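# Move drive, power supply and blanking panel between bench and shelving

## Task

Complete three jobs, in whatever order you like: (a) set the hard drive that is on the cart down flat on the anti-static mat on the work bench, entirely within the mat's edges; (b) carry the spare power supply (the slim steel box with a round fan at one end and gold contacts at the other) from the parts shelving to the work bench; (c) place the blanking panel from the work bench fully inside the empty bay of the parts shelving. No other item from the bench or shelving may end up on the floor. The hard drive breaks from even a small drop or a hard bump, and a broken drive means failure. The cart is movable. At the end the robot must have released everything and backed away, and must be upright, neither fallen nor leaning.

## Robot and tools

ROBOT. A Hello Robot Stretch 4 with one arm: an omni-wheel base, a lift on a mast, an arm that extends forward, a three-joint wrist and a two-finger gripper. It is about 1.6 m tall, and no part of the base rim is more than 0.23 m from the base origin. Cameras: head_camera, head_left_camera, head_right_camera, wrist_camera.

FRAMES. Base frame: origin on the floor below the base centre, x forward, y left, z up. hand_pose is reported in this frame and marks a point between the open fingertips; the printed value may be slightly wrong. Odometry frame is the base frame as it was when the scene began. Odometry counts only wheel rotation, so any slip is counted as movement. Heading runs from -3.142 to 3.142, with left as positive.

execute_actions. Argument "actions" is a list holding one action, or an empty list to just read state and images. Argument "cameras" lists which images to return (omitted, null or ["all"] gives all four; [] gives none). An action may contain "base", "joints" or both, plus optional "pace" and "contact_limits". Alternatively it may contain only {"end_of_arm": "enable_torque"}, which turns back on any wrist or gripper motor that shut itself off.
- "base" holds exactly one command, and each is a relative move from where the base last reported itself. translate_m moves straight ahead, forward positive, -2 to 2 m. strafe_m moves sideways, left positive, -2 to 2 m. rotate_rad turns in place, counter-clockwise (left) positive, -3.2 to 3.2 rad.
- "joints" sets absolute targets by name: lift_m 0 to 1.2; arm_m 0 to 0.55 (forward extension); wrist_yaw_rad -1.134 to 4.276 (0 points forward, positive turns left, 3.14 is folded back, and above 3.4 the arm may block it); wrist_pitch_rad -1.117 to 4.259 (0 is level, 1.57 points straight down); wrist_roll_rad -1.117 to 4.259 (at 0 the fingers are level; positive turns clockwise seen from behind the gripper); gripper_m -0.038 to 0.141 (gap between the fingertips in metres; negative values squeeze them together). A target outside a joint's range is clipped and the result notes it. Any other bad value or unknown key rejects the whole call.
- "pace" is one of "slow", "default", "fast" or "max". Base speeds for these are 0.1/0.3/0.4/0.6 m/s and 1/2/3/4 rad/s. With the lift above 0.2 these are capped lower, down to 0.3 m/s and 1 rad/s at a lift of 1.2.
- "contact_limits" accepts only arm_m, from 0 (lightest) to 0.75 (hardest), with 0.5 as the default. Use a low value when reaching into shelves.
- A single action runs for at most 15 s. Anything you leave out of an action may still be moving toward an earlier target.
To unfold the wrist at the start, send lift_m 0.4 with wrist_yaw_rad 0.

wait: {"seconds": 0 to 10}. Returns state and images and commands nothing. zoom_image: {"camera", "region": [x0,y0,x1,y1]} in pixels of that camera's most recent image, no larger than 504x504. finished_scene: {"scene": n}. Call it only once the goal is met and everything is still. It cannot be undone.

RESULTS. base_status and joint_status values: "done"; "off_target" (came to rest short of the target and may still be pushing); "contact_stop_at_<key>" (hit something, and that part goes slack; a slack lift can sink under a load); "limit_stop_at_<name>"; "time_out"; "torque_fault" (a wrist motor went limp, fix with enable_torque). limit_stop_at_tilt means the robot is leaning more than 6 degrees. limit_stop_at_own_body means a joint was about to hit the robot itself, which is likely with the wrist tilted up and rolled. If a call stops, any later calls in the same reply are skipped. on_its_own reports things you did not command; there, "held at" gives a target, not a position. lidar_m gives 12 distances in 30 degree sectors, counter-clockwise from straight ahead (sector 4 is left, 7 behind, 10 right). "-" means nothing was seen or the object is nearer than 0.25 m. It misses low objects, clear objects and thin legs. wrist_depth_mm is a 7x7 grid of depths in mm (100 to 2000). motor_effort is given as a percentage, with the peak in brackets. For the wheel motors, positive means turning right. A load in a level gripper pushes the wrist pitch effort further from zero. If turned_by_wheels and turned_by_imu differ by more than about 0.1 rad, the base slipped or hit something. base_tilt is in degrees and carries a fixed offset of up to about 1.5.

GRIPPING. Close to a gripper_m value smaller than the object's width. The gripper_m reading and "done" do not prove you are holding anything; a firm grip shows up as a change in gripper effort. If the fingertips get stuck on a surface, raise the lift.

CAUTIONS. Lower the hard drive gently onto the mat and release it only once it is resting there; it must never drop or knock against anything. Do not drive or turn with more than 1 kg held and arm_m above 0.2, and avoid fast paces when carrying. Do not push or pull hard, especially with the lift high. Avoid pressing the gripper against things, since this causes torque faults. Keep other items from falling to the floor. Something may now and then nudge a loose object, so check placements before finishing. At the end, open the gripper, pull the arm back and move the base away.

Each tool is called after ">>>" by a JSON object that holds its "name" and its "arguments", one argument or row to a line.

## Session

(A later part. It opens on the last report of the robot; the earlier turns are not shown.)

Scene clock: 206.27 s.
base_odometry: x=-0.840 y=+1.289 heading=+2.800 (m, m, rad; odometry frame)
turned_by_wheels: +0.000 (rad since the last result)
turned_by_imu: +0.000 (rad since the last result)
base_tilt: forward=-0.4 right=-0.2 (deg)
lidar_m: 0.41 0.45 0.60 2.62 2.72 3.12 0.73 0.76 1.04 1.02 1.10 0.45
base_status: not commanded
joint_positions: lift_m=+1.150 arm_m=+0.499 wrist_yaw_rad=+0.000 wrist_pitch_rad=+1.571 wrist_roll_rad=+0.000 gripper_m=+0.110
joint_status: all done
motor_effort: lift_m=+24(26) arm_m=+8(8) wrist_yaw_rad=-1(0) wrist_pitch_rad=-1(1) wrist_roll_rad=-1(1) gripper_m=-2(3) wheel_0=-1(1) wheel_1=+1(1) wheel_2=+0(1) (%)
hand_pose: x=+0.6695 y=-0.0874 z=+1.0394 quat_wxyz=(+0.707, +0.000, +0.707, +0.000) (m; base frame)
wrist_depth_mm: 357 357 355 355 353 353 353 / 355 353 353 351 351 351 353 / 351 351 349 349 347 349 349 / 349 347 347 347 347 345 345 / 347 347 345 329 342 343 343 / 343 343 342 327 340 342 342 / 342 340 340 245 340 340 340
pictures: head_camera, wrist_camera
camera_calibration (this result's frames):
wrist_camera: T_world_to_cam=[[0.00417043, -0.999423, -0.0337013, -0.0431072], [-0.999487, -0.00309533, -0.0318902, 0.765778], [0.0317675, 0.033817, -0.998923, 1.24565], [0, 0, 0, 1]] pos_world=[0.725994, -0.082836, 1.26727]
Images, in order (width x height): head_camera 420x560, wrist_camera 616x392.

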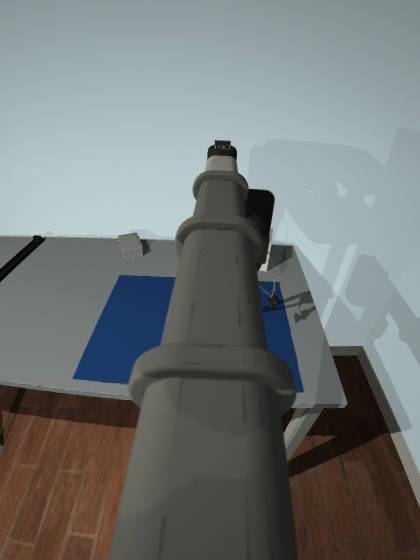

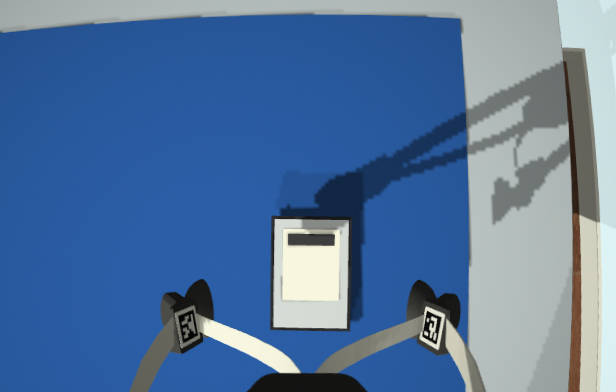

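>>> {"name": "execute_actions", "arguments": {
  "actions": [
    {"base":{"strafe_m":0.9},"joints":{"arm_m":0.55},"pace":"fast"}
  ],
  "cameras": ["wrist_camera","head_right_camera"]
}}

Scene clock: 219.87 s.
base_odometry: x=-1.142 y=+0.441 heading=+2.800 (m, m, rad; odometry frame)
turned_by_wheels: +0.000 (rad since the last result)
turned_by_imu: -0.006 (rad since the last result)
base_tilt: forward=-0.2 right=-0.2 (deg)
lidar_m: 0.40 0.43 1.65 1.72 1.81 2.28 3.18 1.11 1.10 1.96 0.61 0.43
base_status: done
joint_positions: lift_m=+1.150 arm_m=+0.549 wrist_yaw_rad=+0.000 wrist_pitch_rad=+1.570 wrist_roll_rad=+0.000 gripper_m=+0.110
joint_status: all done
motor_effort: lift_m=+23(24) arm_m=+8(7) wrist_yaw_rad=-2(1) wrist_pitch_rad=+0(1) wrist_roll_rad=-2(1) gripper_m=+0(2) wheel_0=+1(8) wheel_1=-1(10) wheel_2=+0(2) (%)
hand_pose: x=+0.7197 y=-0.0874 z=+1.0394 quat_wxyz=(+0.707, +0.000, +0.707, +0.000) (m; base frame)
wrist_depth_mm: 359 357 357 357 355 355 353 / 355 357 355 353 353 351 351 / 355 353 351 351 351 349 347 / 351 351 347 349 347 347 345 / 349 349 345 345 347 345 343 / 345 345 314 343 343 342 340 / 345 342 342 246 340 338 338
pictures: head_right_camera, wrist_camera
camera_calibration (this result's frames):
wrist_camera: T_world_to_cam=[[0.00422021, -0.999423, -0.0336999, -0.0433508], [-0.999476, -0.00313379, -0.0322263, 0.816221], [0.0321021, 0.0338182, -0.998912, 1.24389], [0, 0, 0, 1]] pos_world=[0.776044, -0.0828338, 1.26738]
Images, in order (width x height): head_right_camera 420x672, wrist_camera 616x392.

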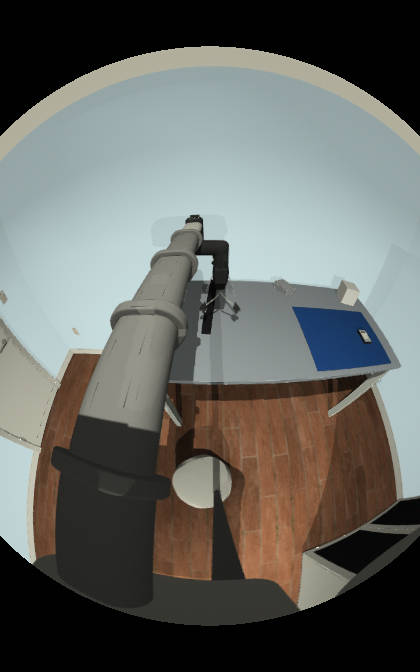

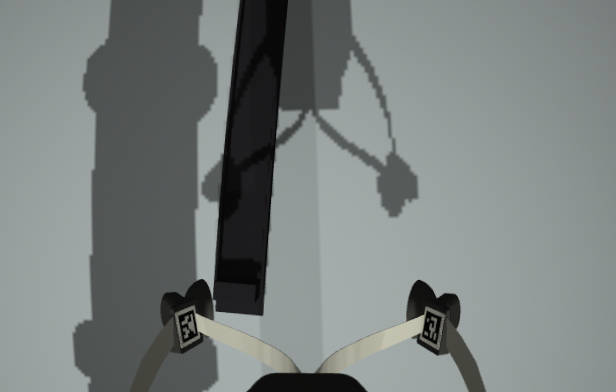

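>>> {"name": "execute_actions", "arguments": {
  "actions": [
    {"base":{"translate_m":0.15},"joints":{"wrist_roll_rad":0.08}}
  ],
  "cameras": []
}}

>>> {"name": "execute_actions", "arguments": {
  "actions": [
    {"base":{"strafe_m":0.05},"joints":{"lift_m":1.07}}
  ],
  "cameras": ["wrist_camera","head_right_camera"]
}}

Scene clock: 230.07 s.
base_odometry: x=-1.283 y=+0.492 heading=+2.800 (m, m, rad; odometry frame)
turned_by_wheels: +0.000 (rad since the last result)
turned_by_imu: +0.000 (rad since the last result)
base_tilt: forward=-0.3 right=-0.2 (deg)
lidar_m: 0.25 0.28 1.44 1.72 1.81 2.37 3.75 1.21 1.30 1.16 0.39 0.26
base_status: done
joint_positions: lift_m=+1.150 arm_m=+0.549 wrist_yaw_rad=+0.000 wrist_pitch_rad=+1.570 wrist_roll_rad=+0.080 gripper_m=+0.110
joint_status: all done
motor_effort: lift_m=+23(23) arm_m=+8(8) wrist_yaw_rad=-1(2) wrist_pitch_rad=-1(0) wrist_roll_rad=+1(3) gripper_m=-2(3) wheel_0=+1(5) wheel_1=+0(1) wheel_2=+1(8) (%)
hand_pose: x=+0.7197 y=-0.0874 z=+1.0394 quat_wxyz=(+0.707, +0.028, +0.706, -0.028) (m; base frame)
wrist_depth_mm: 359 359 357 355 355 353 353 / 357 357 353 353 353 353 351 / 355 355 351 351 349 349 347 / 351 351 349 349 347 347 345 / 349 347 347 343 343 343 343 / 347 345 342 343 342 342 340 / 345 345 340 246 340 338 340
pictures: none
No camera images: the call's "cameras" was empty. Leave "cameras" out to get every camera's image.

Scene clock: 231.40 s.
base_odometry: x=-1.300 y=+0.445 heading=+2.800 (m, m, rad; odometry frame)
turned_by_wheels: +0.000 (rad since the last result)
turned_by_imu: +0.000 (rad since the last result)
base_tilt: forward=-0.3 right=-0.3 (deg)
lidar_m: 0.25 0.28 1.46 1.66 1.77 2.36 3.73 1.23 1.30 1.14 0.39 0.28
base_status: done
joint_positions: lift_m=+1.070 arm_m=+0.549 wrist_yaw_rad=+0.000 wrist_pitch_rad=+1.570 wrist_roll_rad=+0.080 gripper_m=+0.110
joint_status: all done
motor_effort: lift_m=+15(21) arm_m=+7(8) wrist_yaw_rad=-1(1) wrist_pitch_rad=-1(0) wrist_roll_rad=+1(1) gripper_m=+0(2) wheel_0=+0(7) wheel_1=+0(6) wheel_2=+1(1) (%)
hand_pose: x=+0.7197 y=-0.0874 z=+0.9601 quat_wxyz=(+0.707, +0.028, +0.706, -0.028) (m; base frame)
wrist_depth_mm: 277 277 276 273 274 273 273 / 277 274 273 271 272 272 271 / 273 273 272 268 270 270 268 / 271 271 271 267 270 267 266 / 268 270 268 265 267 266 266 / 267 267 265 263 265 264 263 / 265 265 264 206 262 260 -
pictures: head_right_camera, wrist_camera
camera_calibration (this result's frames):
wrist_camera: T_world_to_cam=[[-0.0750155, -0.996611, -0.0337463, 0.0112909], [-0.996579, 0.0761042, -0.0322246, 0.818529], [0.0346836, 0.0312135, -0.998911, 1.16252], [0, 0, 0, 1]] pos_world=[0.776255, -0.0873273, 1.18801]
Images, in order (width x height): head_right_camera 420x672, wrist_camera 616x392.

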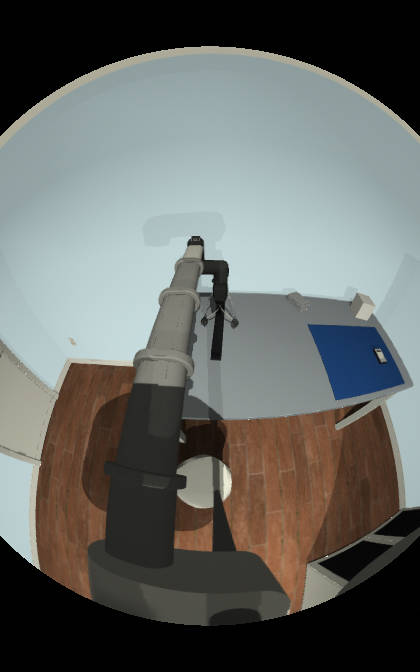

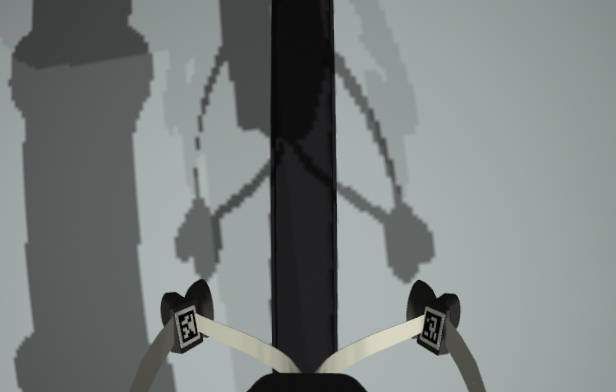

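>>> {"name": "execute_actions", "arguments": {
  "actions": [
    {"joints":{"lift_m":1.037,"gripper_m":0.08},"pace":"slow"}
  ],
  "cameras": []
}}

>>> {"name": "execute_actions", "arguments": {
  "actions": [
    {"joints":{"gripper_m":0.0},"pace":"slow"}
  ],
  "cameras": []
}}

>>> {"name": "execute_actions", "arguments": {
  "actions": [
    {"joints":{"lift_m":1.12},"pace":"slow"}
  ],
  "cameras": ["wrist_camera","head_right_camera"]
}}

Scene clock: 245.53 s.
base_odometry: x=-1.300 y=+0.445 heading=+2.800 (m, m, rad; odometry frame)
turned_by_wheels: +0.000 (rad since the last result)
turned_by_imu: +0.000 (rad since the last result)
base_tilt: forward=-0.3 right=-0.2 (deg)
lidar_m: 0.25 0.27 1.47 1.66 1.77 2.34 3.33 1.24 1.28 1.13 0.39 0.28
base_status: not commanded
joint_positions: lift_m=+1.038 arm_m=+0.549 wrist_yaw_rad=-0.001 wrist_pitch_rad=+1.574 wrist_roll_rad=+0.080 gripper_m=+0.080
joint_status: all done
motor_effort: lift_m=+5(15) arm_m=+8(8) wrist_yaw_rad=+3(1) wrist_pitch_rad=-11(12) wrist_roll_rad=+1(1) gripper_m=-14(10) wheel_0=+1(0) wheel_1=+1(1) wheel_2=+0(1) (%)
hand_pose: x=+0.7185 y=-0.0874 z=+0.9280 quat_wxyz=(+0.705, +0.028, +0.708, -0.028) (m; base frame)
wrist_depth_mm: 251 251 250 246 248 248 - / 249 248 248 245 247 246 245 / 248 246 245 242 244 244 243 / 245 244 243 241 242 242 241 / 243 242 242 238 240 240 239 / 241 240 238 236 238 238 237 / 238 237 237 235 236 236 -
pictures: none
No camera images: the call's "cameras" was empty. Leave "cameras" out to get every camera's image.

Scene clock: 248.57 s.
base_odometry: x=-1.300 y=+0.445 heading=+2.800 (m, m, rad; odometry frame)
turned_by_wheels: +0.000 (rad since the last result)
turned_by_imu: +0.000 (rad since the last result)
base_tilt: forward=-0.2 right=-0.1 (deg)
lidar_m: 0.25 0.26 1.48 1.68 1.78 2.33 3.34 1.26 1.33 1.13 0.39 0.28
base_status: not commanded
joint_positions: lift_m=+1.037 arm_m=+0.549 wrist_yaw_rad=+0.000 wrist_pitch_rad=+1.570 wrist_roll_rad=+0.080 gripper_m=+0.001
joint_status: all done
motor_effort: lift_m=+15(15) arm_m=+8(8) wrist_yaw_rad=-2(1) wrist_pitch_rad=+1(12) wrist_roll_rad=+0(1) gripper_m=-21(27) wheel_0=+0(1) wheel_1=+1(1) wheel_2=+0(1) (%)
hand_pose: x=+0.7199 y=-0.0874 z=+0.9271 quat_wxyz=(+0.707, +0.028, +0.706, -0.028) (m; base frame)
wrist_depth_mm: 244 243 242 238 240 240 - / 243 242 240 236 239 238 237 / 240 239 238 234 237 236 236 / 238 236 237 232 236 235 234 / 236 236 236 229 233 233 233 / 235 234 216 227 231 231 230 / 232 232 206 226 192 229 -
pictures: none
No camera images: the call's "cameras" was empty. Leave "cameras" out to get every camera's image.

Scene clock: 250.13 s.
base_odometry: x=-1.300 y=+0.445 heading=+2.800 (m, m, rad; odometry frame)
turned_by_wheels: +0.000 (rad since the last result)
turned_by_imu: +0.000 (rad since the last result)
base_tilt: forward=-0.2 right=-0.1 (deg)
lidar_m: 0.26 0.27 1.46 1.67 1.74 2.35 3.75 1.24 1.28 1.14 0.40 0.26
base_status: not commanded
joint_positions: lift_m=+1.120 arm_m=+0.549 wrist_yaw_rad=+0.000 wrist_pitch_rad=+1.570 wrist_roll_rad=+0.080 gripper_m=+0.001
joint_status: all done
motor_effort: lift_m=+24(26) arm_m=+8(8) wrist_yaw_rad=-2(3) wrist_pitch_rad=+0(1) wrist_roll_rad=+1(1) gripper_m=-23(20) wheel_0=+1(0) wheel_1=+1(1) wheel_2=+1(1) (%)
hand_pose: x=+0.7198 y=-0.0874 z=+1.0093 quat_wxyz=(+0.707, +0.028, +0.706, -0.028) (m; base frame)
wrist_depth_mm: 329 327 327 240 324 324 322 / 327 325 324 237 322 322 320 / 324 322 320 236 320 319 319 / 320 320 319 233 317 317 315 / 319 319 317 229 314 314 312 / 317 315 215 227 312 312 312 / 315 312 246 225 192 307 309
pictures: head_right_camera, wrist_camera
camera_calibration (this result's frames):
wrist_camera: T_world_to_cam=[[-0.0749217, -0.996617, -0.0337695, 0.0129168], [-0.996575, 0.0760209, -0.0325334, 0.820534], [0.0349905, 0.0312164, -0.9989, 1.21147], [0, 0, 0, 1]] pos_world=[0.776302, -0.0873225, 1.23727]
Images, in order (width x height): head_right_camera 420x672, wrist_camera 616x392.

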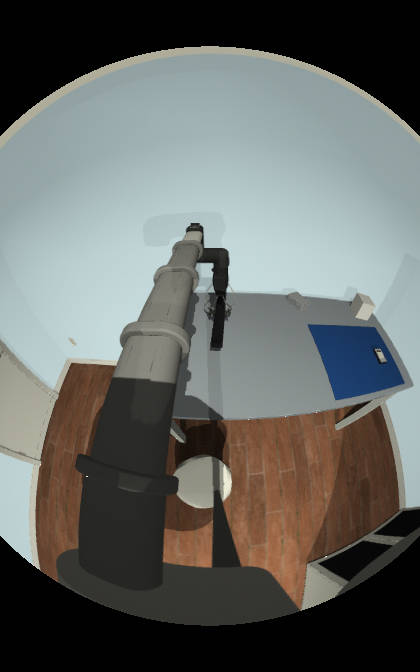

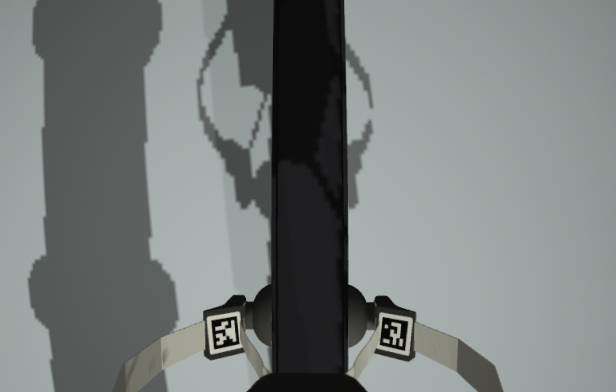

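>>> {"name": "execute_actions", "arguments": {
  "actions": [
    {"base":{"translate_m":-0.4},"joints":{"arm_m":0.05,"lift_m":1.18,"wrist_roll_rad":1.65}}
  ],
  "cameras": []
}}

>>> {"name": "execute_actions", "arguments": {
  "actions": [
    {"base":{"rotate_rad":-2.92}}
  ],
  "cameras": []
}}

>>> {"name": "execute_actions", "arguments": {
  "actions": [
    {"base":{"translate_m":2.0}}
  ],
  "cameras": ["head_camera","head_left_camera"]
}}

Scene clock: 283.73 s.
base_odometry: x=-0.923 y=+0.310 heading=+2.800 (m, m, rad; odometry frame)
turned_by_wheels: +0.000 (rad since the last result)
turned_by_imu: -0.002 (rad since the last result)
base_tilt: forward=-0.3 right=-0.1 (deg)
lidar_m: 0.64 0.25 1.75 1.67 1.75 2.01 3.33 1.21 0.99 1.88 0.25 0.25
base_status: done
joint_positions: lift_m=+1.180 arm_m=+0.051 wrist_yaw_rad=+0.000 wrist_pitch_rad=+1.570 wrist_roll_rad=+1.650 gripper_m=+0.001
joint_status: all done
motor_effort: lift_m=+24(26) arm_m=-8(9) wrist_yaw_rad=+0(1) wrist_pitch_rad=-1(1) wrist_roll_rad=+0(5) gripper_m=-24(22) wheel_0=-1(6) wheel_1=-1(7) wheel_2=+1(9) (%)
hand_pose: x=+0.2224 y=-0.0874 z=+1.0694 quat_wxyz=(+0.480, +0.520, +0.480, -0.519) (m; base frame)
wrist_depth_mm: 1366 1336 1336 240 1336 1336 1308 / 1336 1336 1336 237 1308 1308 1308 / 1336 1336 1308 235 1308 1308 1281 / 1336 1308 1281 232 1098 1308 1255 / 1308 1308 1281 229 1078 1281 1281 / 1281 1308 213 227 1060 1281 1281 / 1308 778 1308 225 191 1255 1255
pictures: none
No camera images: the call's "cameras" was empty. Leave "cameras" out to get every camera's image.

Scene clock: 287.77 s.
base_odometry: x=-0.923 y=+0.310 heading=-0.120 (m, m, rad; odometry frame)
turned_by_wheels: -2.920 (rad since the last result)
turned_by_imu: -2.898 (rad since the last result)
base_tilt: forward=-0.3 right=-0.1 (deg)
lidar_m: 2.79 0.25 0.95 1.98 0.77 0.63 0.64 1.64 1.69 1.71 0.25 0.25
base_status: done
joint_positions: lift_m=+1.180 arm_m=+0.051 wrist_yaw_rad=+0.000 wrist_pitch_rad=+1.570 wrist_roll_rad=+1.650 gripper_m=+0.001
joint_status: not commanded
motor_effort: lift_m=+24(24) arm_m=-8(8) wrist_yaw_rad=+0(1) wrist_pitch_rad=-1(1) wrist_roll_rad=+1(0) gripper_m=-21(20) wheel_0=+1(5) wheel_1=+0(1) wheel_2=+1(5) (%)
hand_pose: x=+0.2224 y=-0.0874 z=+1.0694 quat_wxyz=(+0.480, +0.520, +0.480, -0.519) (m; base frame)
wrist_depth_mm: 1336 1366 1336 240 1336 1308 1308 / 1336 1336 1336 237 1308 1308 1308 / 1336 1308 1336 235 1308 1308 1281 / 1308 1308 1308 232 1098 1308 1281 / 1308 1281 1308 229 1060 1281 1281 / 1281 1308 215 227 1060 1281 1281 / 1281 1281 1281 225 192 1255 1255
pictures: none
No camera images: the call's "cameras" was empty. Leave "cameras" out to get every camera's image.

Scene clock: 295.93 s.
base_odometry: x=+1.063 y=+0.071 heading=-0.120 (m, m, rad; odometry frame)
turned_by_wheels: +0.000 (rad since the last result)
turned_by_imu: +0.007 (rad since the last result)
base_tilt: forward=-0.4 right=-0.2 (deg)
lidar_m: 0.80 0.25 1.64 0.84 0.55 0.78 3.30 2.52 1.67 1.65 0.26 0.25
base_status: done
joint_positions: lift_m=+1.180 arm_m=+0.051 wrist_yaw_rad=+0.000 wrist_pitch_rad=+1.570 wrist_roll_rad=+1.650 gripper_m=+0.001
joint_status: not commanded
motor_effort: lift_m=+23(24) arm_m=-8(8) wrist_yaw_rad=-2(0) wrist_pitch_rad=-1(1) wrist_roll_rad=+1(1) gripper_m=-21(22) wheel_0=+0(5) wheel_1=+0(4) wheel_2=-1(8) (%)
hand_pose: x=+0.2224 y=-0.0874 z=+1.0694 quat_wxyz=(+0.480, +0.520, +0.480, -0.519) (m; base frame)
wrist_depth_mm: 1336 1336 1336 240 1336 1308 1308 / 1336 1336 1336 236 1308 1308 1281 / 1308 1336 1308 235 1308 1308 1308 / 1308 1308 1308 232 1098 1281 1281 / 1229 1229 1308 230 1078 1255 1255 / 1229 1281 214 228 1078 1255 1281 / 1205 1205 1281 225 191 1255 1255
pictures: head_camera, head_left_camera
Images, in order (width x height): head_camera 420x560, head_left_camera 420x672.

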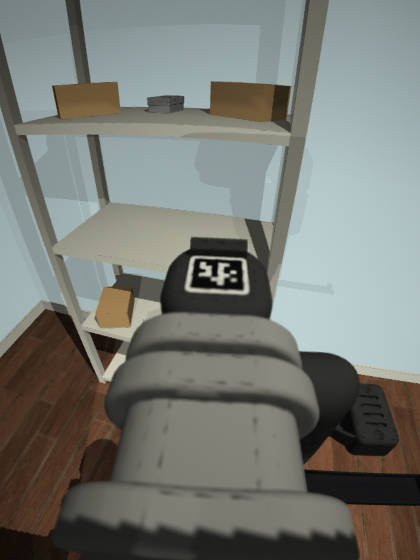

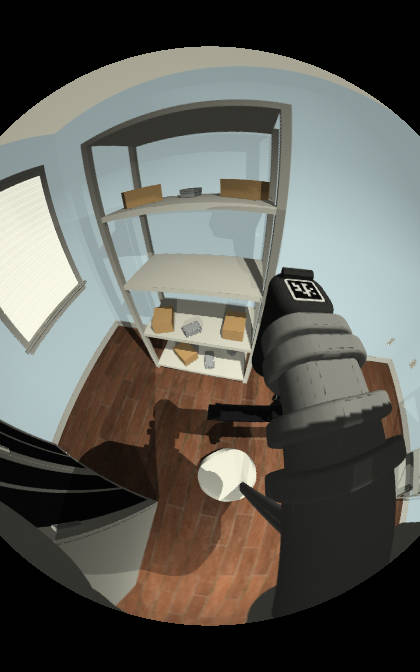

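>>> {"name": "execute_actions", "arguments": {
  "actions": [
    {"base":{"translate_m":0.2},"joints":{"wrist_pitch_rad":0.8}}
  ],
  "cameras": []
}}

>>> {"name": "execute_actions", "arguments": {
  "actions": [
    {"base":{"strafe_m":0.38}}
  ],
  "cameras": ["head_camera","head_left_camera","wrist_camera"]
}}

Scene clock: 321.63 s.
base_odometry: x=+1.261 y=+0.047 heading=-0.120 (m, m, rad; odometry frame)
turned_by_wheels: +0.000 (rad since the last result)
turned_by_imu: +0.000 (rad since the last result)
base_tilt: forward=-0.3 right=-0.1 (deg)
lidar_m: 0.37 0.68 1.57 1.26 0.68 0.73 3.47 2.60 1.71 2.06 1.35 0.46
base_status: done
joint_positions: lift_m=+1.180 arm_m=+0.051 wrist_yaw_rad=+0.000 wrist_pitch_rad=+0.803 wrist_roll_rad=+1.650 gripper_m=+0.001
joint_status: all done
motor_effort: lift_m=+23(23) arm_m=-8(8) wrist_yaw_rad=-3(2) wrist_pitch_rad=-8(8) wrist_roll_rad=+0(1) gripper_m=-23(21) wheel_0=+1(4) wheel_1=+0(3) wheel_2=+1(8) (%)
hand_pose: x=+0.4227 y=-0.0874 z=+1.1504 quat_wxyz=(+0.625, +0.676, +0.265, -0.287) (m; base frame)
wrist_depth_mm: 668 768 917 239 1397 1229 1060 / 676 778 931 237 1430 1255 1078 / 668 778 946 234 1430 1255 1078 / 301 351 424 232 831 1160 1098 / 707 778 591 229 820 1182 1098 / 715 788 213 227 798 1205 1078 / 723 768 521 226 191 1160 1078
pictures: none
No camera images: the call's "cameras" was empty. Leave "cameras" out to get every camera's image.

Scene clock: 324.23 s.
base_odometry: x=+1.307 y=+0.425 heading=-0.120 (m, m, rad; odometry frame)
turned_by_wheels: +0.000 (rad since the last result)
turned_by_imu: -0.002 (rad since the last result)
base_tilt: forward=-0.3 right=-0.1 (deg)
lidar_m: 0.37 0.76 1.18 1.11 0.59 0.45 0.58 3.02 2.08 2.09 1.44 0.45
base_status: done
joint_positions: lift_m=+1.180 arm_m=+0.051 wrist_yaw_rad=+0.000 wrist_pitch_rad=+0.803 wrist_roll_rad=+1.650 gripper_m=+0.001
joint_status: not commanded
motor_effort: lift_m=+24(23) arm_m=-8(8) wrist_yaw_rad=-1(1) wrist_pitch_rad=-8(8) wrist_roll_rad=+0(0) gripper_m=-24(18) wheel_0=+0(8) wheel_1=+0(3) wheel_2=+1(2) (%)
hand_pose: x=+0.4227 y=-0.0874 z=+1.1504 quat_wxyz=(+0.625, +0.676, +0.265, -0.287) (m; base frame)
wrist_depth_mm: 732 788 591 238 904 1229 1078 / 741 809 585 236 842 1182 1078 / 750 809 585 234 891 1205 1078 / 759 809 585 232 917 1205 1098 / 768 820 591 230 917 1205 1098 / 768 831 213 228 854 1205 1078 / 788 820 559 225 191 1160 1078
pictures: head_camera, head_left_camera, wrist_camera
camera_calibration (this result's frames):
wrist_camera: T_world_to_cam=[[-0.693465, 0.0745697, -0.716621, 1.13604], [0.0764452, 0.99663, 0.0297317, 0.0843366], [0.716423, -0.0341642, -0.696829, 0.721565], [0, 0, 0, 1]] pos_world=[0.264411, -0.144115, 1.31441]
Images, in order (width x height): head_camera 420x560, head_left_camera 420x672, wrist_camera 616x392.

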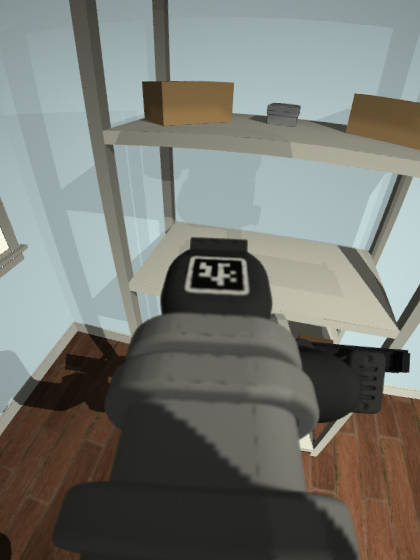

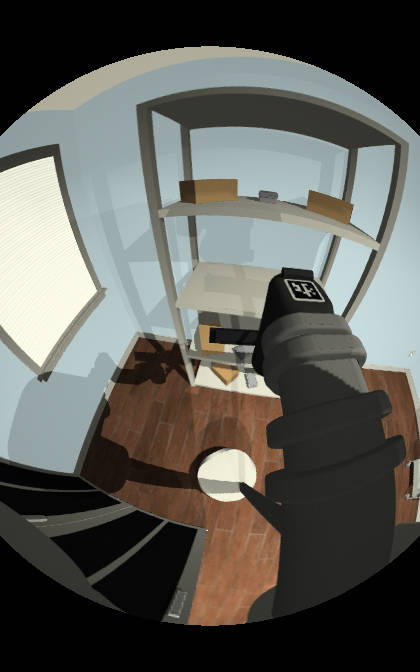

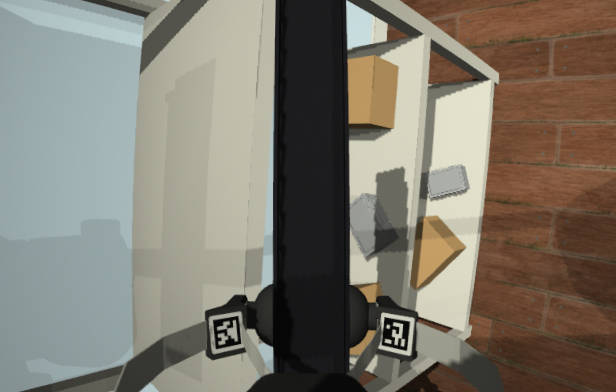

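>>> {"name": "execute_actions", "arguments": {
  "actions": [
    {"joints":{"lift_m":1.1,"wrist_yaw_rad":-0.14}}
  ],
  "cameras": []
}}

>>> {"name": "execute_actions", "arguments": {
  "actions": [
    {"joints":{"arm_m":0.46},"pace":"slow","contact_limits":{"arm_m":0.2}}
  ],
  "cameras": ["head_left_camera","head_right_camera","wrist_camera"]
}}

Scene clock: 353.50 s.
base_odometry: x=+1.307 y=+0.425 heading=-0.120 (m, m, rad; odometry frame)
turned_by_wheels: +0.000 (rad since the last result)
turned_by_imu: +0.000 (rad since the last result)
base_tilt: forward=-0.3 right=-0.2 (deg)
lidar_m: 0.37 0.76 1.19 1.11 0.56 0.46 3.91 3.02 2.09 2.10 0.49 0.41
base_status: not commanded
joint_positions: lift_m=+1.100 arm_m=+0.051 wrist_yaw_rad=-0.139 wrist_pitch_rad=+0.803 wrist_roll_rad=+1.650 gripper_m=+0.001
joint_status: all done
motor_effort: lift_m=+16(22) arm_m=-7(8) wrist_yaw_rad=-4(8) wrist_pitch_rad=-7(8) wrist_roll_rad=+0(0) gripper_m=-27(23) wheel_0=+0(0) wheel_1=+0(0) wheel_2=+1(1) (%)
hand_pose: x=+0.4086 y=-0.1144 z=+1.0711 quat_wxyz=(+0.603, +0.693, +0.217, -0.330) (m; base frame)
wrist_depth_mm: 759 831 1098 239 1336 1160 1008 / 759 654 1060 236 891 1138 1025 / 778 647 1060 235 1229 1160 1025 / 768 647 1060 232 1182 1160 1025 / 768 654 1042 230 854 1160 1025 / 759 661 213 227 820 1138 1042 / 759 621 492 225 191 1060 1025
pictures: none
No camera images: the call's "cameras" was empty. Leave "cameras" out to get every camera's image.

Scene clock: 358.87 s.
base_odometry: x=+1.307 y=+0.425 heading=-0.120 (m, m, rad; odometry frame)
turned_by_wheels: +0.000 (rad since the last result)
turned_by_imu: -0.001 (rad since the last result)
base_tilt: forward=-0.4 right=-0.2 (deg)
lidar_m: 0.67 0.78 1.18 1.14 0.59 0.45 3.94 3.04 2.08 2.08 1.44 0.70
base_status: not commanded
joint_positions: lift_m=+1.100 arm_m=+0.459 wrist_yaw_rad=-0.140 wrist_pitch_rad=+0.803 wrist_roll_rad=+1.650 gripper_m=+0.001
joint_status: all done
motor_effort: lift_m=+16(16) arm_m=+8(7) wrist_yaw_rad=-3(2) wrist_pitch_rad=-7(7) wrist_roll_rad=+0(0) gripper_m=-23(18) wheel_0=+0(0) wheel_1=+0(0) wheel_2=+1(0) (%)
contact_limits: arm_m 0.2
hand_pose: x=+0.8158 y=-0.1145 z=+1.0711 quat_wxyz=(+0.603, +0.693, +0.217, -0.330) (m; base frame)
wrist_depth_mm: 445 508 436 239 266 222 564 / 439 508 433 236 268 224 554 / 439 508 433 235 270 224 554 / 436 508 433 232 271 225 392 / 436 504 436 229 270 225 370 / 430 500 213 228 249 225 387 / 430 459 389 225 191 208 224
pictures: head_left_camera, head_right_camera, wrist_camera
camera_calibration (this result's frames):
wrist_camera: T_world_to_cam=[[-0.676187, 0.170334, -0.716769, 1.35088], [0.21436, 0.9763, 0.0297863, -0.0313172], [0.704855, -0.133505, -0.696674, 0.381598], [0, 0, 0, 1]] pos_world=[0.651186, -0.14858, 1.23505]
Images, in order (width x height): head_left_camera 420x672, head_right_camera 420x672, wrist_camera 616x392.

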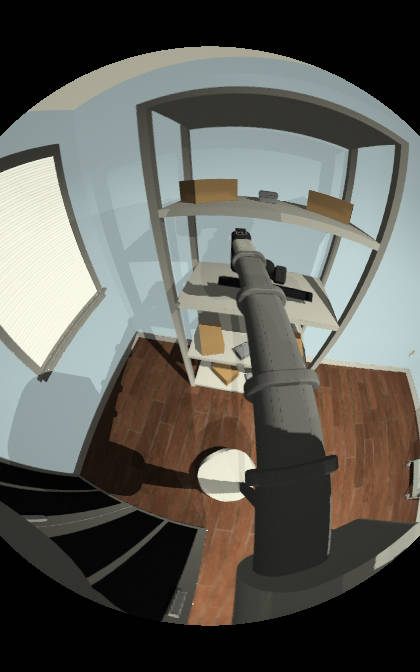

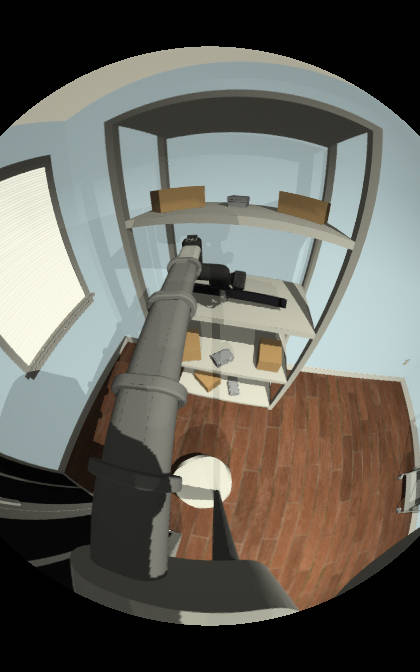

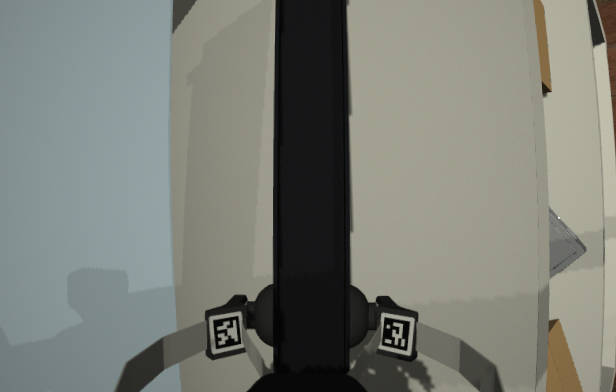

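>>> {"name": "execute_actions", "arguments": {
  "actions": [
    {"joints":{"lift_m":1.06},"pace":"slow"}
  ],
  "cameras": []
}}

>>> {"name": "execute_actions", "arguments": {
  "actions": [
    {"joints":{"gripper_m":0.08},"pace":"slow"}
  ],
  "cameras": []
}}

>>> {"name": "execute_actions", "arguments": {
  "actions": [
    {"joints":{"arm_m":0.1,"lift_m":1.08},"pace":"slow"}
  ],
  "cameras": ["head_camera","head_right_camera"]
}}

Scene clock: 373.40 s.
base_odometry: x=+1.307 y=+0.425 heading=-0.120 (m, m, rad; odometry frame)
turned_by_wheels: +0.000 (rad since the last result)
turned_by_imu: +0.000 (rad since the last result)
base_tilt: forward=-0.3 right=-0.2 (deg)
lidar_m: 0.67 0.77 1.18 1.12 0.58 0.45 3.91 3.01 2.08 2.08 1.45 0.69
base_status: not commanded
joint_positions: lift_m=+1.060 arm_m=+0.459 wrist_yaw_rad=-0.140 wrist_pitch_rad=+0.803 wrist_roll_rad=+1.650 gripper_m=+0.001
joint_status: all done
motor_effort: lift_m=+15(17) arm_m=+8(8) wrist_yaw_rad=-3(3) wrist_pitch_rad=-7(7) wrist_roll_rad=+0(0) gripper_m=-22(22) wheel_0=+0(0) wheel_1=+0(0) wheel_2=+1(1) (%)
hand_pose: x=+0.8158 y=-0.1145 z=+1.0311 quat_wxyz=(+0.603, +0.693, +0.217, -0.330) (m; base frame)
wrist_depth_mm: 442 484 362 239 222 189 530 / 439 484 359 237 223 189 539 / 439 480 359 235 224 186 544 / 436 480 359 232 224 187 539 / 433 480 362 230 224 187 496 / 430 477 213 228 207 186 530 / 433 455 324 226 191 177 496
pictures: none
No camera images: the call's "cameras" was empty. Leave "cameras" out to get every camera's image.

Scene clock: 376.43 s.
base_odometry: x=+1.307 y=+0.425 heading=-0.120 (m, m, rad; odometry frame)
turned_by_wheels: +0.000 (rad since the last result)
turned_by_imu: +0.000 (rad since the last result)
base_tilt: forward=-0.3 right=-0.1 (deg)
lidar_m: 0.67 0.78 1.21 1.08 0.55 0.46 3.90 3.03 2.09 2.08 1.45 0.68
base_status: not commanded
joint_positions: lift_m=+1.060 arm_m=+0.459 wrist_yaw_rad=-0.140 wrist_pitch_rad=+0.796 wrist_roll_rad=+1.650 gripper_m=+0.080
joint_status: all done
motor_effort: lift_m=+15(15) arm_m=+8(8) wrist_yaw_rad=-1(4) wrist_pitch_rad=+11(11) wrist_roll_rad=+0(0) gripper_m=-4(23) wheel_0=+0(0) wheel_1=+0(0) wheel_2=+1(1) (%)
hand_pose: x=+0.8172 y=-0.1147 z=+1.0324 quat_wxyz=(+0.604, +0.694, +0.215, -0.328) (m; base frame)
wrist_depth_mm: 442 492 375 271 227 187 530 / 436 488 375 271 228 189 525 / 436 484 373 272 229 190 539 / 436 488 375 277 229 190 535 / 433 488 375 276 229 190 500 / 430 484 217 276 211 190 530 / 430 469 362 159 219 185 477
pictures: none
No camera images: the call's "cameras" was empty. Leave "cameras" out to get every camera's image.

Scene clock: 381.30 s.
base_odometry: x=+1.307 y=+0.425 heading=-0.120 (m, m, rad; odometry frame)
turned_by_wheels: +0.000 (rad since the last result)
turned_by_imu: +0.000 (rad since the last result)
base_tilt: forward=-0.3 right=-0.1 (deg)
lidar_m: 0.67 0.77 1.17 1.12 0.58 0.46 3.94 3.02 2.09 2.08 1.45 0.65
base_status: not commanded
joint_positions: lift_m=+1.080 arm_m=+0.101 wrist_yaw_rad=-0.140 wrist_pitch_rad=+0.801 wrist_roll_rad=+1.650 gripper_m=+0.080
joint_status: all done
motor_effort: lift_m=+24(23) arm_m=-8(9) wrist_yaw_rad=-3(3) wrist_pitch_rad=-3(11) wrist_roll_rad=+0(0) gripper_m=+0(3) wheel_0=+0(0) wheel_1=+0(0) wheel_2=+1(1) (%)
hand_pose: x=+0.4589 y=-0.1145 z=+1.0506 quat_wxyz=(+0.603, +0.693, +0.217, -0.329) (m; base frame)
wrist_depth_mm: 699 603 1025 1205 1060 1138 991 / 723 597 991 931 809 1098 991 / 723 591 1025 842 798 1118 1025 / 732 597 466 960 831 1098 1008 / 723 597 466 960 788 1098 1008 / 723 603 217 960 759 1098 1008 / 715 621 449 750 750 1098 1008
pictures: head_camera, head_right_camera
Images, in order (width x height): head_camera 420x560, head_right_camera 420x672.

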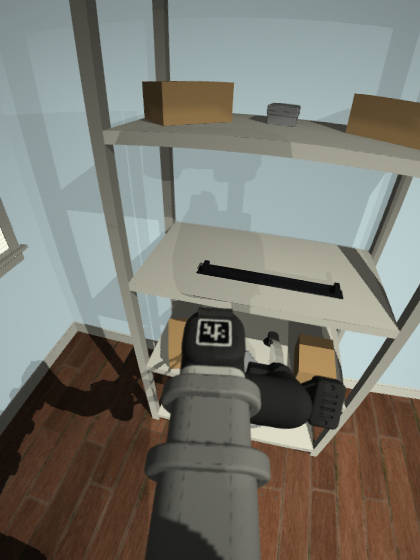

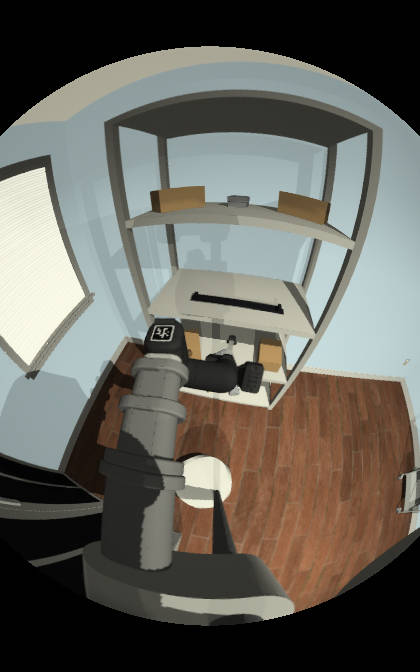

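>>> {"name": "execute_actions", "arguments": {
  "actions": [
    {"base":{"translate_m":-0.15},"joints":{"arm_m":0.0,"lift_m":0.6,"wrist_roll_rad":0,"wrist_pitch_rad":0.5,"gripper_m":0.12}}
  ],
  "cameras": ["wrist_camera","head_camera"]
}}

>>> {"name": "zoom_image", "arguments": {
  "camera": "head_camera",
  "region": [220,60,360,160]
}}

Scene clock: 391.93 s.
base_odometry: x=+1.158 y=+0.443 heading=-0.120 (m, m, rad; odometry frame)
turned_by_wheels: +0.000 (rad since the last result)
turned_by_imu: -0.001 (rad since the last result)
base_tilt: forward=-0.3 right=-0.2 (deg)
lidar_m: 0.83 0.92 1.26 0.76 0.38 0.31 2.80 2.99 2.06 2.05 1.60 0.82
base_status: done
joint_positions: lift_m=+0.600 arm_m=+0.002 wrist_yaw_rad=-0.140 wrist_pitch_rad=+0.502 wrist_roll_rad=+0.000 gripper_m=+0.120
joint_status: all done
motor_effort: lift_m=+15(23) arm_m=-8(8) wrist_yaw_rad=-3(2) wrist_pitch_rad=-6(9) wrist_roll_rad=-1(6) gripper_m=+3(2) wheel_0=-1(7) wheel_1=-2(1) wheel_2=-1(8) (%)
hand_pose: x=+0.4113 y=-0.1219 z=+0.6397 quat_wxyz=(+0.966, +0.018, +0.248, -0.068) (m; base frame)
wrist_depth_mm: 1008 1008 1008 991 991 960 549 / 1060 1078 1078 1078 1025 1008 574 / 1138 699 788 809 699 759 1060 / 750 1205 1229 691 699 661 1160 / 1308 1308 1255 1281 1255 1255 1255 / 1078 931 904 991 991 798 1118 / 931 891 891 150 878 904 946
pictures: head_camera, wrist_camera
camera_calibration (this result's frames):
wrist_camera: T_world_to_cam=[[-0.108297, -0.994038, -0.0126316, -0.0564838], [-0.449535, 0.0603004, -0.891225, 0.826007], [0.886673, -0.0908385, -0.453386, 0.139996], [0, 0, 0, 1]] pos_world=[0.241071, -0.0932385, 0.798917]
Images, in order (width x height): head_camera 420x560, wrist_camera 616x392.

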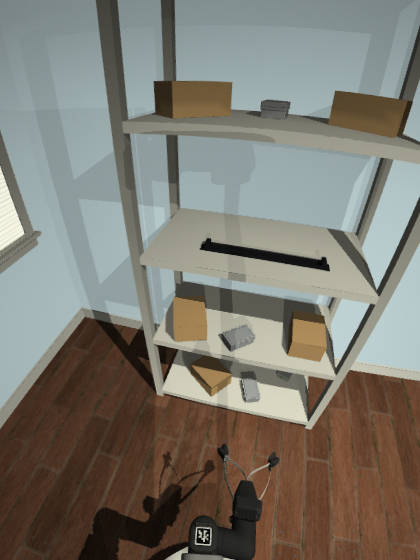

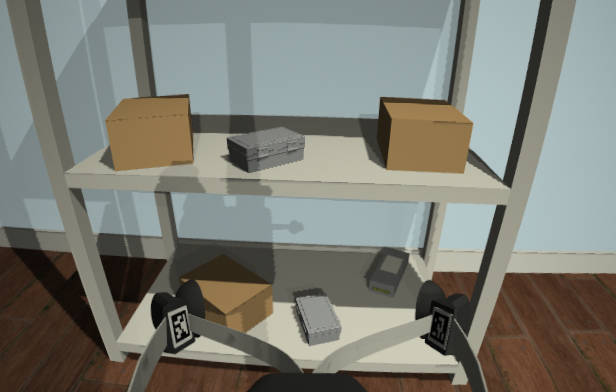

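Region (220, 60, 360, 160) of head_camera's 420x560 image, scaled by 3.600, with more detail than that image has; it fills the top 360 rows of this view, and the rest is white.

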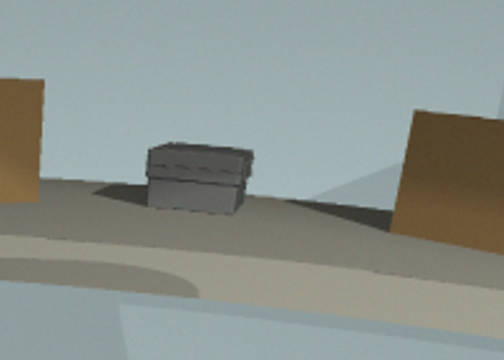

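>>> {"name": "zoom_image", "arguments": {
  "camera": "wrist_camera",
  "region": [280,230,440,350]
}}

Region (280, 230, 440, 350) of wrist_camera's 616x392 image, scaled by 3.150; it fills the top 378 rows of this view, and the rest is white.

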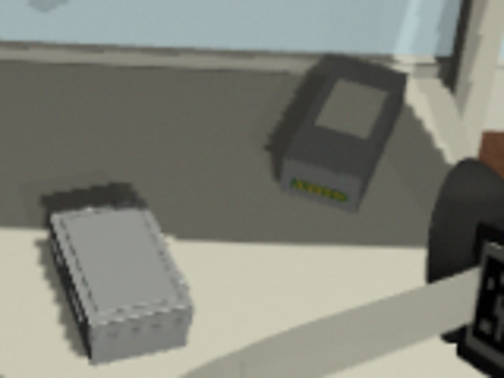

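>>> {"name": "execute_actions", "arguments": {
  "actions": [
    {"base":{"rotate_rad":-0.16},"joints":{"lift_m":0.2}}
  ],
  "cameras": []
}}

>>> {"name": "execute_actions", "arguments": {
  "actions": [
    {"base":{"strafe_m":-0.08}}
  ],
  "cameras": []
}}

>>> {"name": "execute_actions", "arguments": {
  "actions": [
    {"base":{"translate_m":0.25},"joints":{"arm_m":0.15}}
  ],
  "cameras": ["wrist_camera","head_camera"]
}}

Scene clock: 412.13 s.
base_odometry: x=+1.158 y=+0.443 heading=-0.280 (m, m, rad; odometry frame)
turned_by_wheels: -0.160 (rad since the last result)
turned_by_imu: -0.159 (rad since the last result)
base_tilt: forward=-0.2 right=-0.3 (deg)
lidar_m: 0.81 0.86 1.27 1.19 0.43 0.33 0.32 2.80 2.53 2.05 1.84 0.85
base_status: done
joint_positions: lift_m=+0.200 arm_m=+0.002 wrist_yaw_rad=-0.140 wrist_pitch_rad=+0.502 wrist_roll_rad=+0.000 gripper_m=+0.120
joint_status: all done
motor_effort: lift_m=+15(14) arm_m=-8(8) wrist_yaw_rad=-1(1) wrist_pitch_rad=-7(7) wrist_roll_rad=-2(2) gripper_m=+0(2) wheel_0=+2(2) wheel_1=-1(6) wheel_2=-1(5) (%)
hand_pose: x=+0.4113 y=-0.1219 z=+0.2397 quat_wxyz=(+0.966, +0.018, +0.248, -0.068) (m; base frame)
wrist_depth_mm: 931 960 991 1008 1025 1060 1078 / 976 1025 1042 1060 1078 1118 1138 / 1025 732 1042 1025 1118 1182 1229 / 723 691 715 741 741 917 946 / 676 683 699 699 707 699 699 / 549 535 544 569 544 559 559 / 466 455 452 150 459 462 477
pictures: none
No camera images: the call's "cameras" was empty. Leave "cameras" out to get every camera's image.

Scene clock: 413.47 s.
base_odometry: x=+1.136 y=+0.366 heading=-0.280 (m, m, rad; odometry frame)
turned_by_wheels: +0.000 (rad since the last result)
turned_by_imu: +0.000 (rad since the last result)
base_tilt: forward=-0.3 right=-0.3 (deg)
lidar_m: 0.82 0.87 1.36 1.19 0.45 0.36 0.63 3.28 2.48 1.97 1.84 0.85
base_status: done
joint_positions: lift_m=+0.200 arm_m=+0.002 wrist_yaw_rad=-0.140 wrist_pitch_rad=+0.502 wrist_roll_rad=+0.000 gripper_m=+0.120
joint_status: not commanded
motor_effort: lift_m=+15(15) arm_m=-8(8) wrist_yaw_rad=-2(2) wrist_pitch_rad=-7(7) wrist_roll_rad=-2(2) gripper_m=-2(1) wheel_0=-1(9) wheel_1=+1(8) wheel_2=+0(1) (%)
hand_pose: x=+0.4113 y=-0.1219 z=+0.2397 quat_wxyz=(+0.966, +0.018, +0.248, -0.068) (m; base frame)
wrist_depth_mm: 931 960 991 1008 960 1060 1078 / 976 1008 1042 1060 1078 1118 1138 / 809 820 1060 1025 1138 1205 1205 / 699 691 707 741 788 931 946 / 676 691 699 699 699 707 699 / 544 530 539 564 544 559 554 / 466 452 452 150 462 466 477
pictures: none
No camera images: the call's "cameras" was empty. Leave "cameras" out to get every camera's image.

Scene clock: 415.77 s.
base_odometry: x=+1.376 y=+0.297 heading=-0.280 (m, m, rad; odometry frame)
turned_by_wheels: +0.000 (rad since the last result)
turned_by_imu: +0.001 (rad since the last result)
base_tilt: forward=-0.3 right=-0.2 (deg)
lidar_m: 0.54 0.60 1.34 1.29 0.79 0.57 0.63 3.31 2.03 1.98 1.45 0.59
base_status: done
joint_positions: lift_m=+0.200 arm_m=+0.149 wrist_yaw_rad=-0.140 wrist_pitch_rad=+0.502 wrist_roll_rad=+0.000 gripper_m=+0.120
joint_status: all done
motor_effort: lift_m=+15(15) arm_m=+7(5) wrist_yaw_rad=-2(0) wrist_pitch_rad=-6(7) wrist_roll_rad=-1(1) gripper_m=-2(3) wheel_0=+1(6) wheel_1=+0(1) wheel_2=+0(8) (%)
hand_pose: x=+0.5577 y=-0.1218 z=+0.2397 quat_wxyz=(+0.966, +0.018, +0.248, -0.068) (m; base frame)
wrist_depth_mm: 597 609 621 647 647 676 691 / 634 640 661 683 683 707 723 / 676 691 707 732 732 768 759 / 699 715 732 691 778 820 293 / 407 554 564 554 569 699 296 / 404 410 415 455 436 368 322 / 375 359 364 150 373 359 455
pictures: head_camera, wrist_camera
camera_calibration (this result's frames):
wrist_camera: T_world_to_cam=[[-0.108175, -0.994052, -0.0126205, -0.045724], [-0.449335, 0.0602139, -0.891332, 0.535304], [0.88679, -0.0907488, -0.453176, -0.171295], [0, 0, 0, 1]] pos_world=[0.387487, -0.0932296, 0.398929]
Images, in order (width x height): head_camera 420x560, wrist_camera 616x392.

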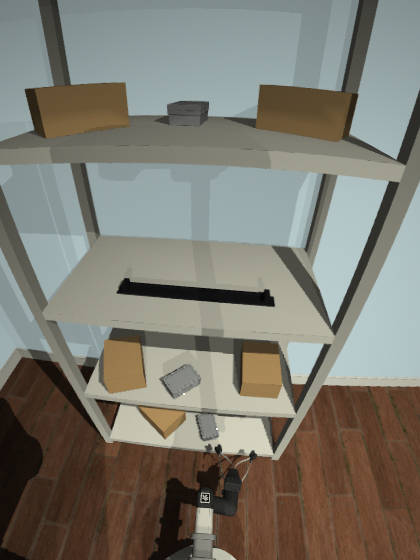

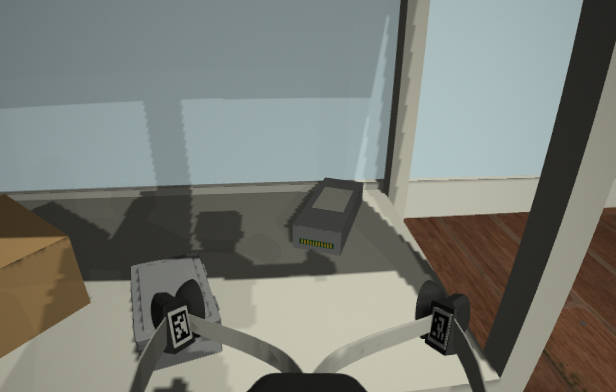

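>>> {"name": "execute_actions", "arguments": {
  "actions": [
    {"base":{"strafe_m":-0.035},"joints":{"arm_m":0.36,"lift_m":0.15}}
  ],
  "cameras": ["wrist_camera"]
}}

Scene clock: 432.40 s.
base_odometry: x=+1.366 y=+0.263 heading=-0.280 (m, m, rad; odometry frame)
turned_by_wheels: +0.000 (rad since the last result)
turned_by_imu: +0.000 (rad since the last result)
base_tilt: forward=-0.4 right=-0.3 (deg)
lidar_m: 0.57 0.59 1.38 1.34 0.81 0.58 0.76 3.28 2.04 1.95 1.47 0.58
base_status: done
joint_positions: lift_m=+0.150 arm_m=+0.359 wrist_yaw_rad=-0.140 wrist_pitch_rad=+0.502 wrist_roll_rad=+0.000 gripper_m=+0.120
joint_status: all done
motor_effort: lift_m=+15(14) arm_m=+8(9) wrist_yaw_rad=-2(0) wrist_pitch_rad=-6(6) wrist_roll_rad=-1(1) gripper_m=-3(1) wheel_0=+0(7) wheel_1=+0(8) wheel_2=-1(2) (%)
hand_pose: x=+0.7677 y=-0.1218 z=+0.1898 quat_wxyz=(+0.966, +0.018, +0.248, -0.068) (m; base frame)
wrist_depth_mm: 418 427 439 452 455 459 477 / 442 452 462 477 484 492 508 / 469 480 496 512 512 535 549 / 504 517 530 539 544 574 585 / 459 469 473 427 455 597 609 / 368 362 366 347 362 469 484 / 315 303 307 150 314 317 413
pictures: wrist_camera
camera_calibration (this result's frames):
wrist_camera: T_world_to_cam=[[-0.108109, -0.994059, -0.0126167, -0.0236778], [-0.449247, 0.0601712, -0.891379, 0.58507], [0.886843, -0.0906977, -0.453083, -0.380201], [0, 0, 0, 1]] pos_world=[0.59746, -0.0932249, 0.348958]
Images, in order (width x height): wrist_camera 616x392.

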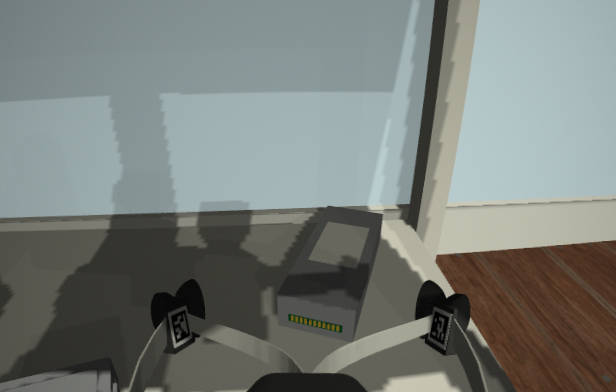

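>>> {"name": "execute_actions", "arguments": {
  "actions": [
    {"joints":{"arm_m":0.49,"wrist_yaw_rad":-0.3}}
  ],
  "cameras": []
}}

>>> {"name": "execute_actions", "arguments": {
  "actions": [
    {"joints":{"lift_m":0.1},"pace":"slow"}
  ],
  "cameras": ["wrist_camera"]
}}

Scene clock: 441.47 s.
base_odometry: x=+1.366 y=+0.263 heading=-0.280 (m, m, rad; odometry frame)
turned_by_wheels: +0.000 (rad since the last result)
turned_by_imu: +0.000 (rad since the last result)
base_tilt: forward=-0.3 right=-0.2 (deg)
lidar_m: 0.57 0.60 1.39 1.32 0.79 0.58 0.79 3.27 2.01 1.95 1.48 0.60
base_status: not commanded
joint_positions: lift_m=+0.150 arm_m=+0.489 wrist_yaw_rad=-0.300 wrist_pitch_rad=+0.502 wrist_roll_rad=+0.000 gripper_m=+0.120
joint_status: all done
motor_effort: lift_m=+15(15) arm_m=+7(6) wrist_yaw_rad=-3(5) wrist_pitch_rad=-6(6) wrist_roll_rad=-2(0) gripper_m=+2(1) wheel_0=+0(0) wheel_1=+0(0) wheel_2=-1(1) (%)
hand_pose: x=+0.8753 y=-0.1582 z=+0.1898 quat_wxyz=(+0.958, +0.037, +0.246, -0.145) (m; base frame)
wrist_depth_mm: 298 314 334 353 364 399 424 / 314 330 353 375 384 430 455 / 332 353 377 402 404 462 496 / 355 375 404 433 418 508 544 / 379 402 430 449 449 535 574 / 368 362 366 325 370 484 484 / 315 309 306 150 314 392 413
pictures: none
No camera images: the call's "cameras" was empty. Leave "cameras" out to get every camera's image.

Scene clock: 442.73 s.
base_odometry: x=+1.366 y=+0.263 heading=-0.280 (m, m, rad; odometry frame)
turned_by_wheels: +0.000 (rad since the last result)
turned_by_imu: +0.000 (rad since the last result)
base_tilt: forward=-0.3 right=-0.1 (deg)
lidar_m: 0.55 0.59 1.38 1.32 0.78 0.61 0.81 3.29 2.00 1.97 1.46 0.60
base_status: not commanded
joint_positions: lift_m=+0.100 arm_m=+0.489 wrist_yaw_rad=-0.300 wrist_pitch_rad=+0.502 wrist_roll_rad=+0.000 gripper_m=+0.120
joint_status: all done
motor_effort: lift_m=+15(16) arm_m=+8(8) wrist_yaw_rad=-2(2) wrist_pitch_rad=-6(6) wrist_roll_rad=-1(1) gripper_m=+1(0) wheel_0=+0(0) wheel_1=+0(0) wheel_2=-1(0) (%)
hand_pose: x=+0.8753 y=-0.1582 z=+0.1398 quat_wxyz=(+0.958, +0.037, +0.246, -0.145) (m; base frame)
wrist_depth_mm: 300 314 332 355 364 399 424 / 314 330 353 377 384 430 459 / 334 353 377 402 404 466 500 / 355 377 404 424 413 492 530 / 362 379 382 317 387 508 525 / 300 294 255 256 301 402 415 / 257 252 220 150 255 257 355
pictures: wrist_camera
camera_calibration (this result's frames):
wrist_camera: T_world_to_cam=[[-0.265063, -0.964149, -0.0125877, 0.0932451], [-0.433935, 0.130935, -0.891379, 0.588804], [0.86107, -0.23081, -0.453084, -0.501139], [0, 0, 0, 1]] pos_world=[0.711735, -0.102861, 0.298964]
Images, in order (width x height): wrist_camera 616x392.

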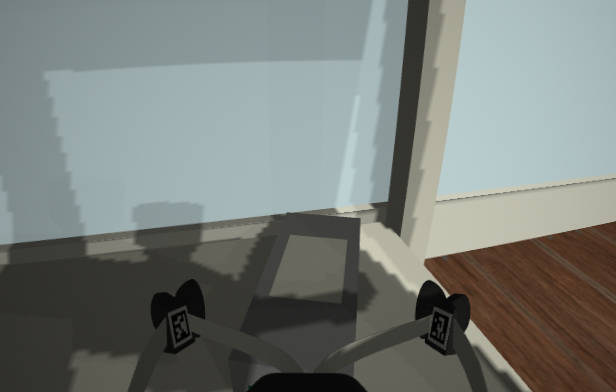

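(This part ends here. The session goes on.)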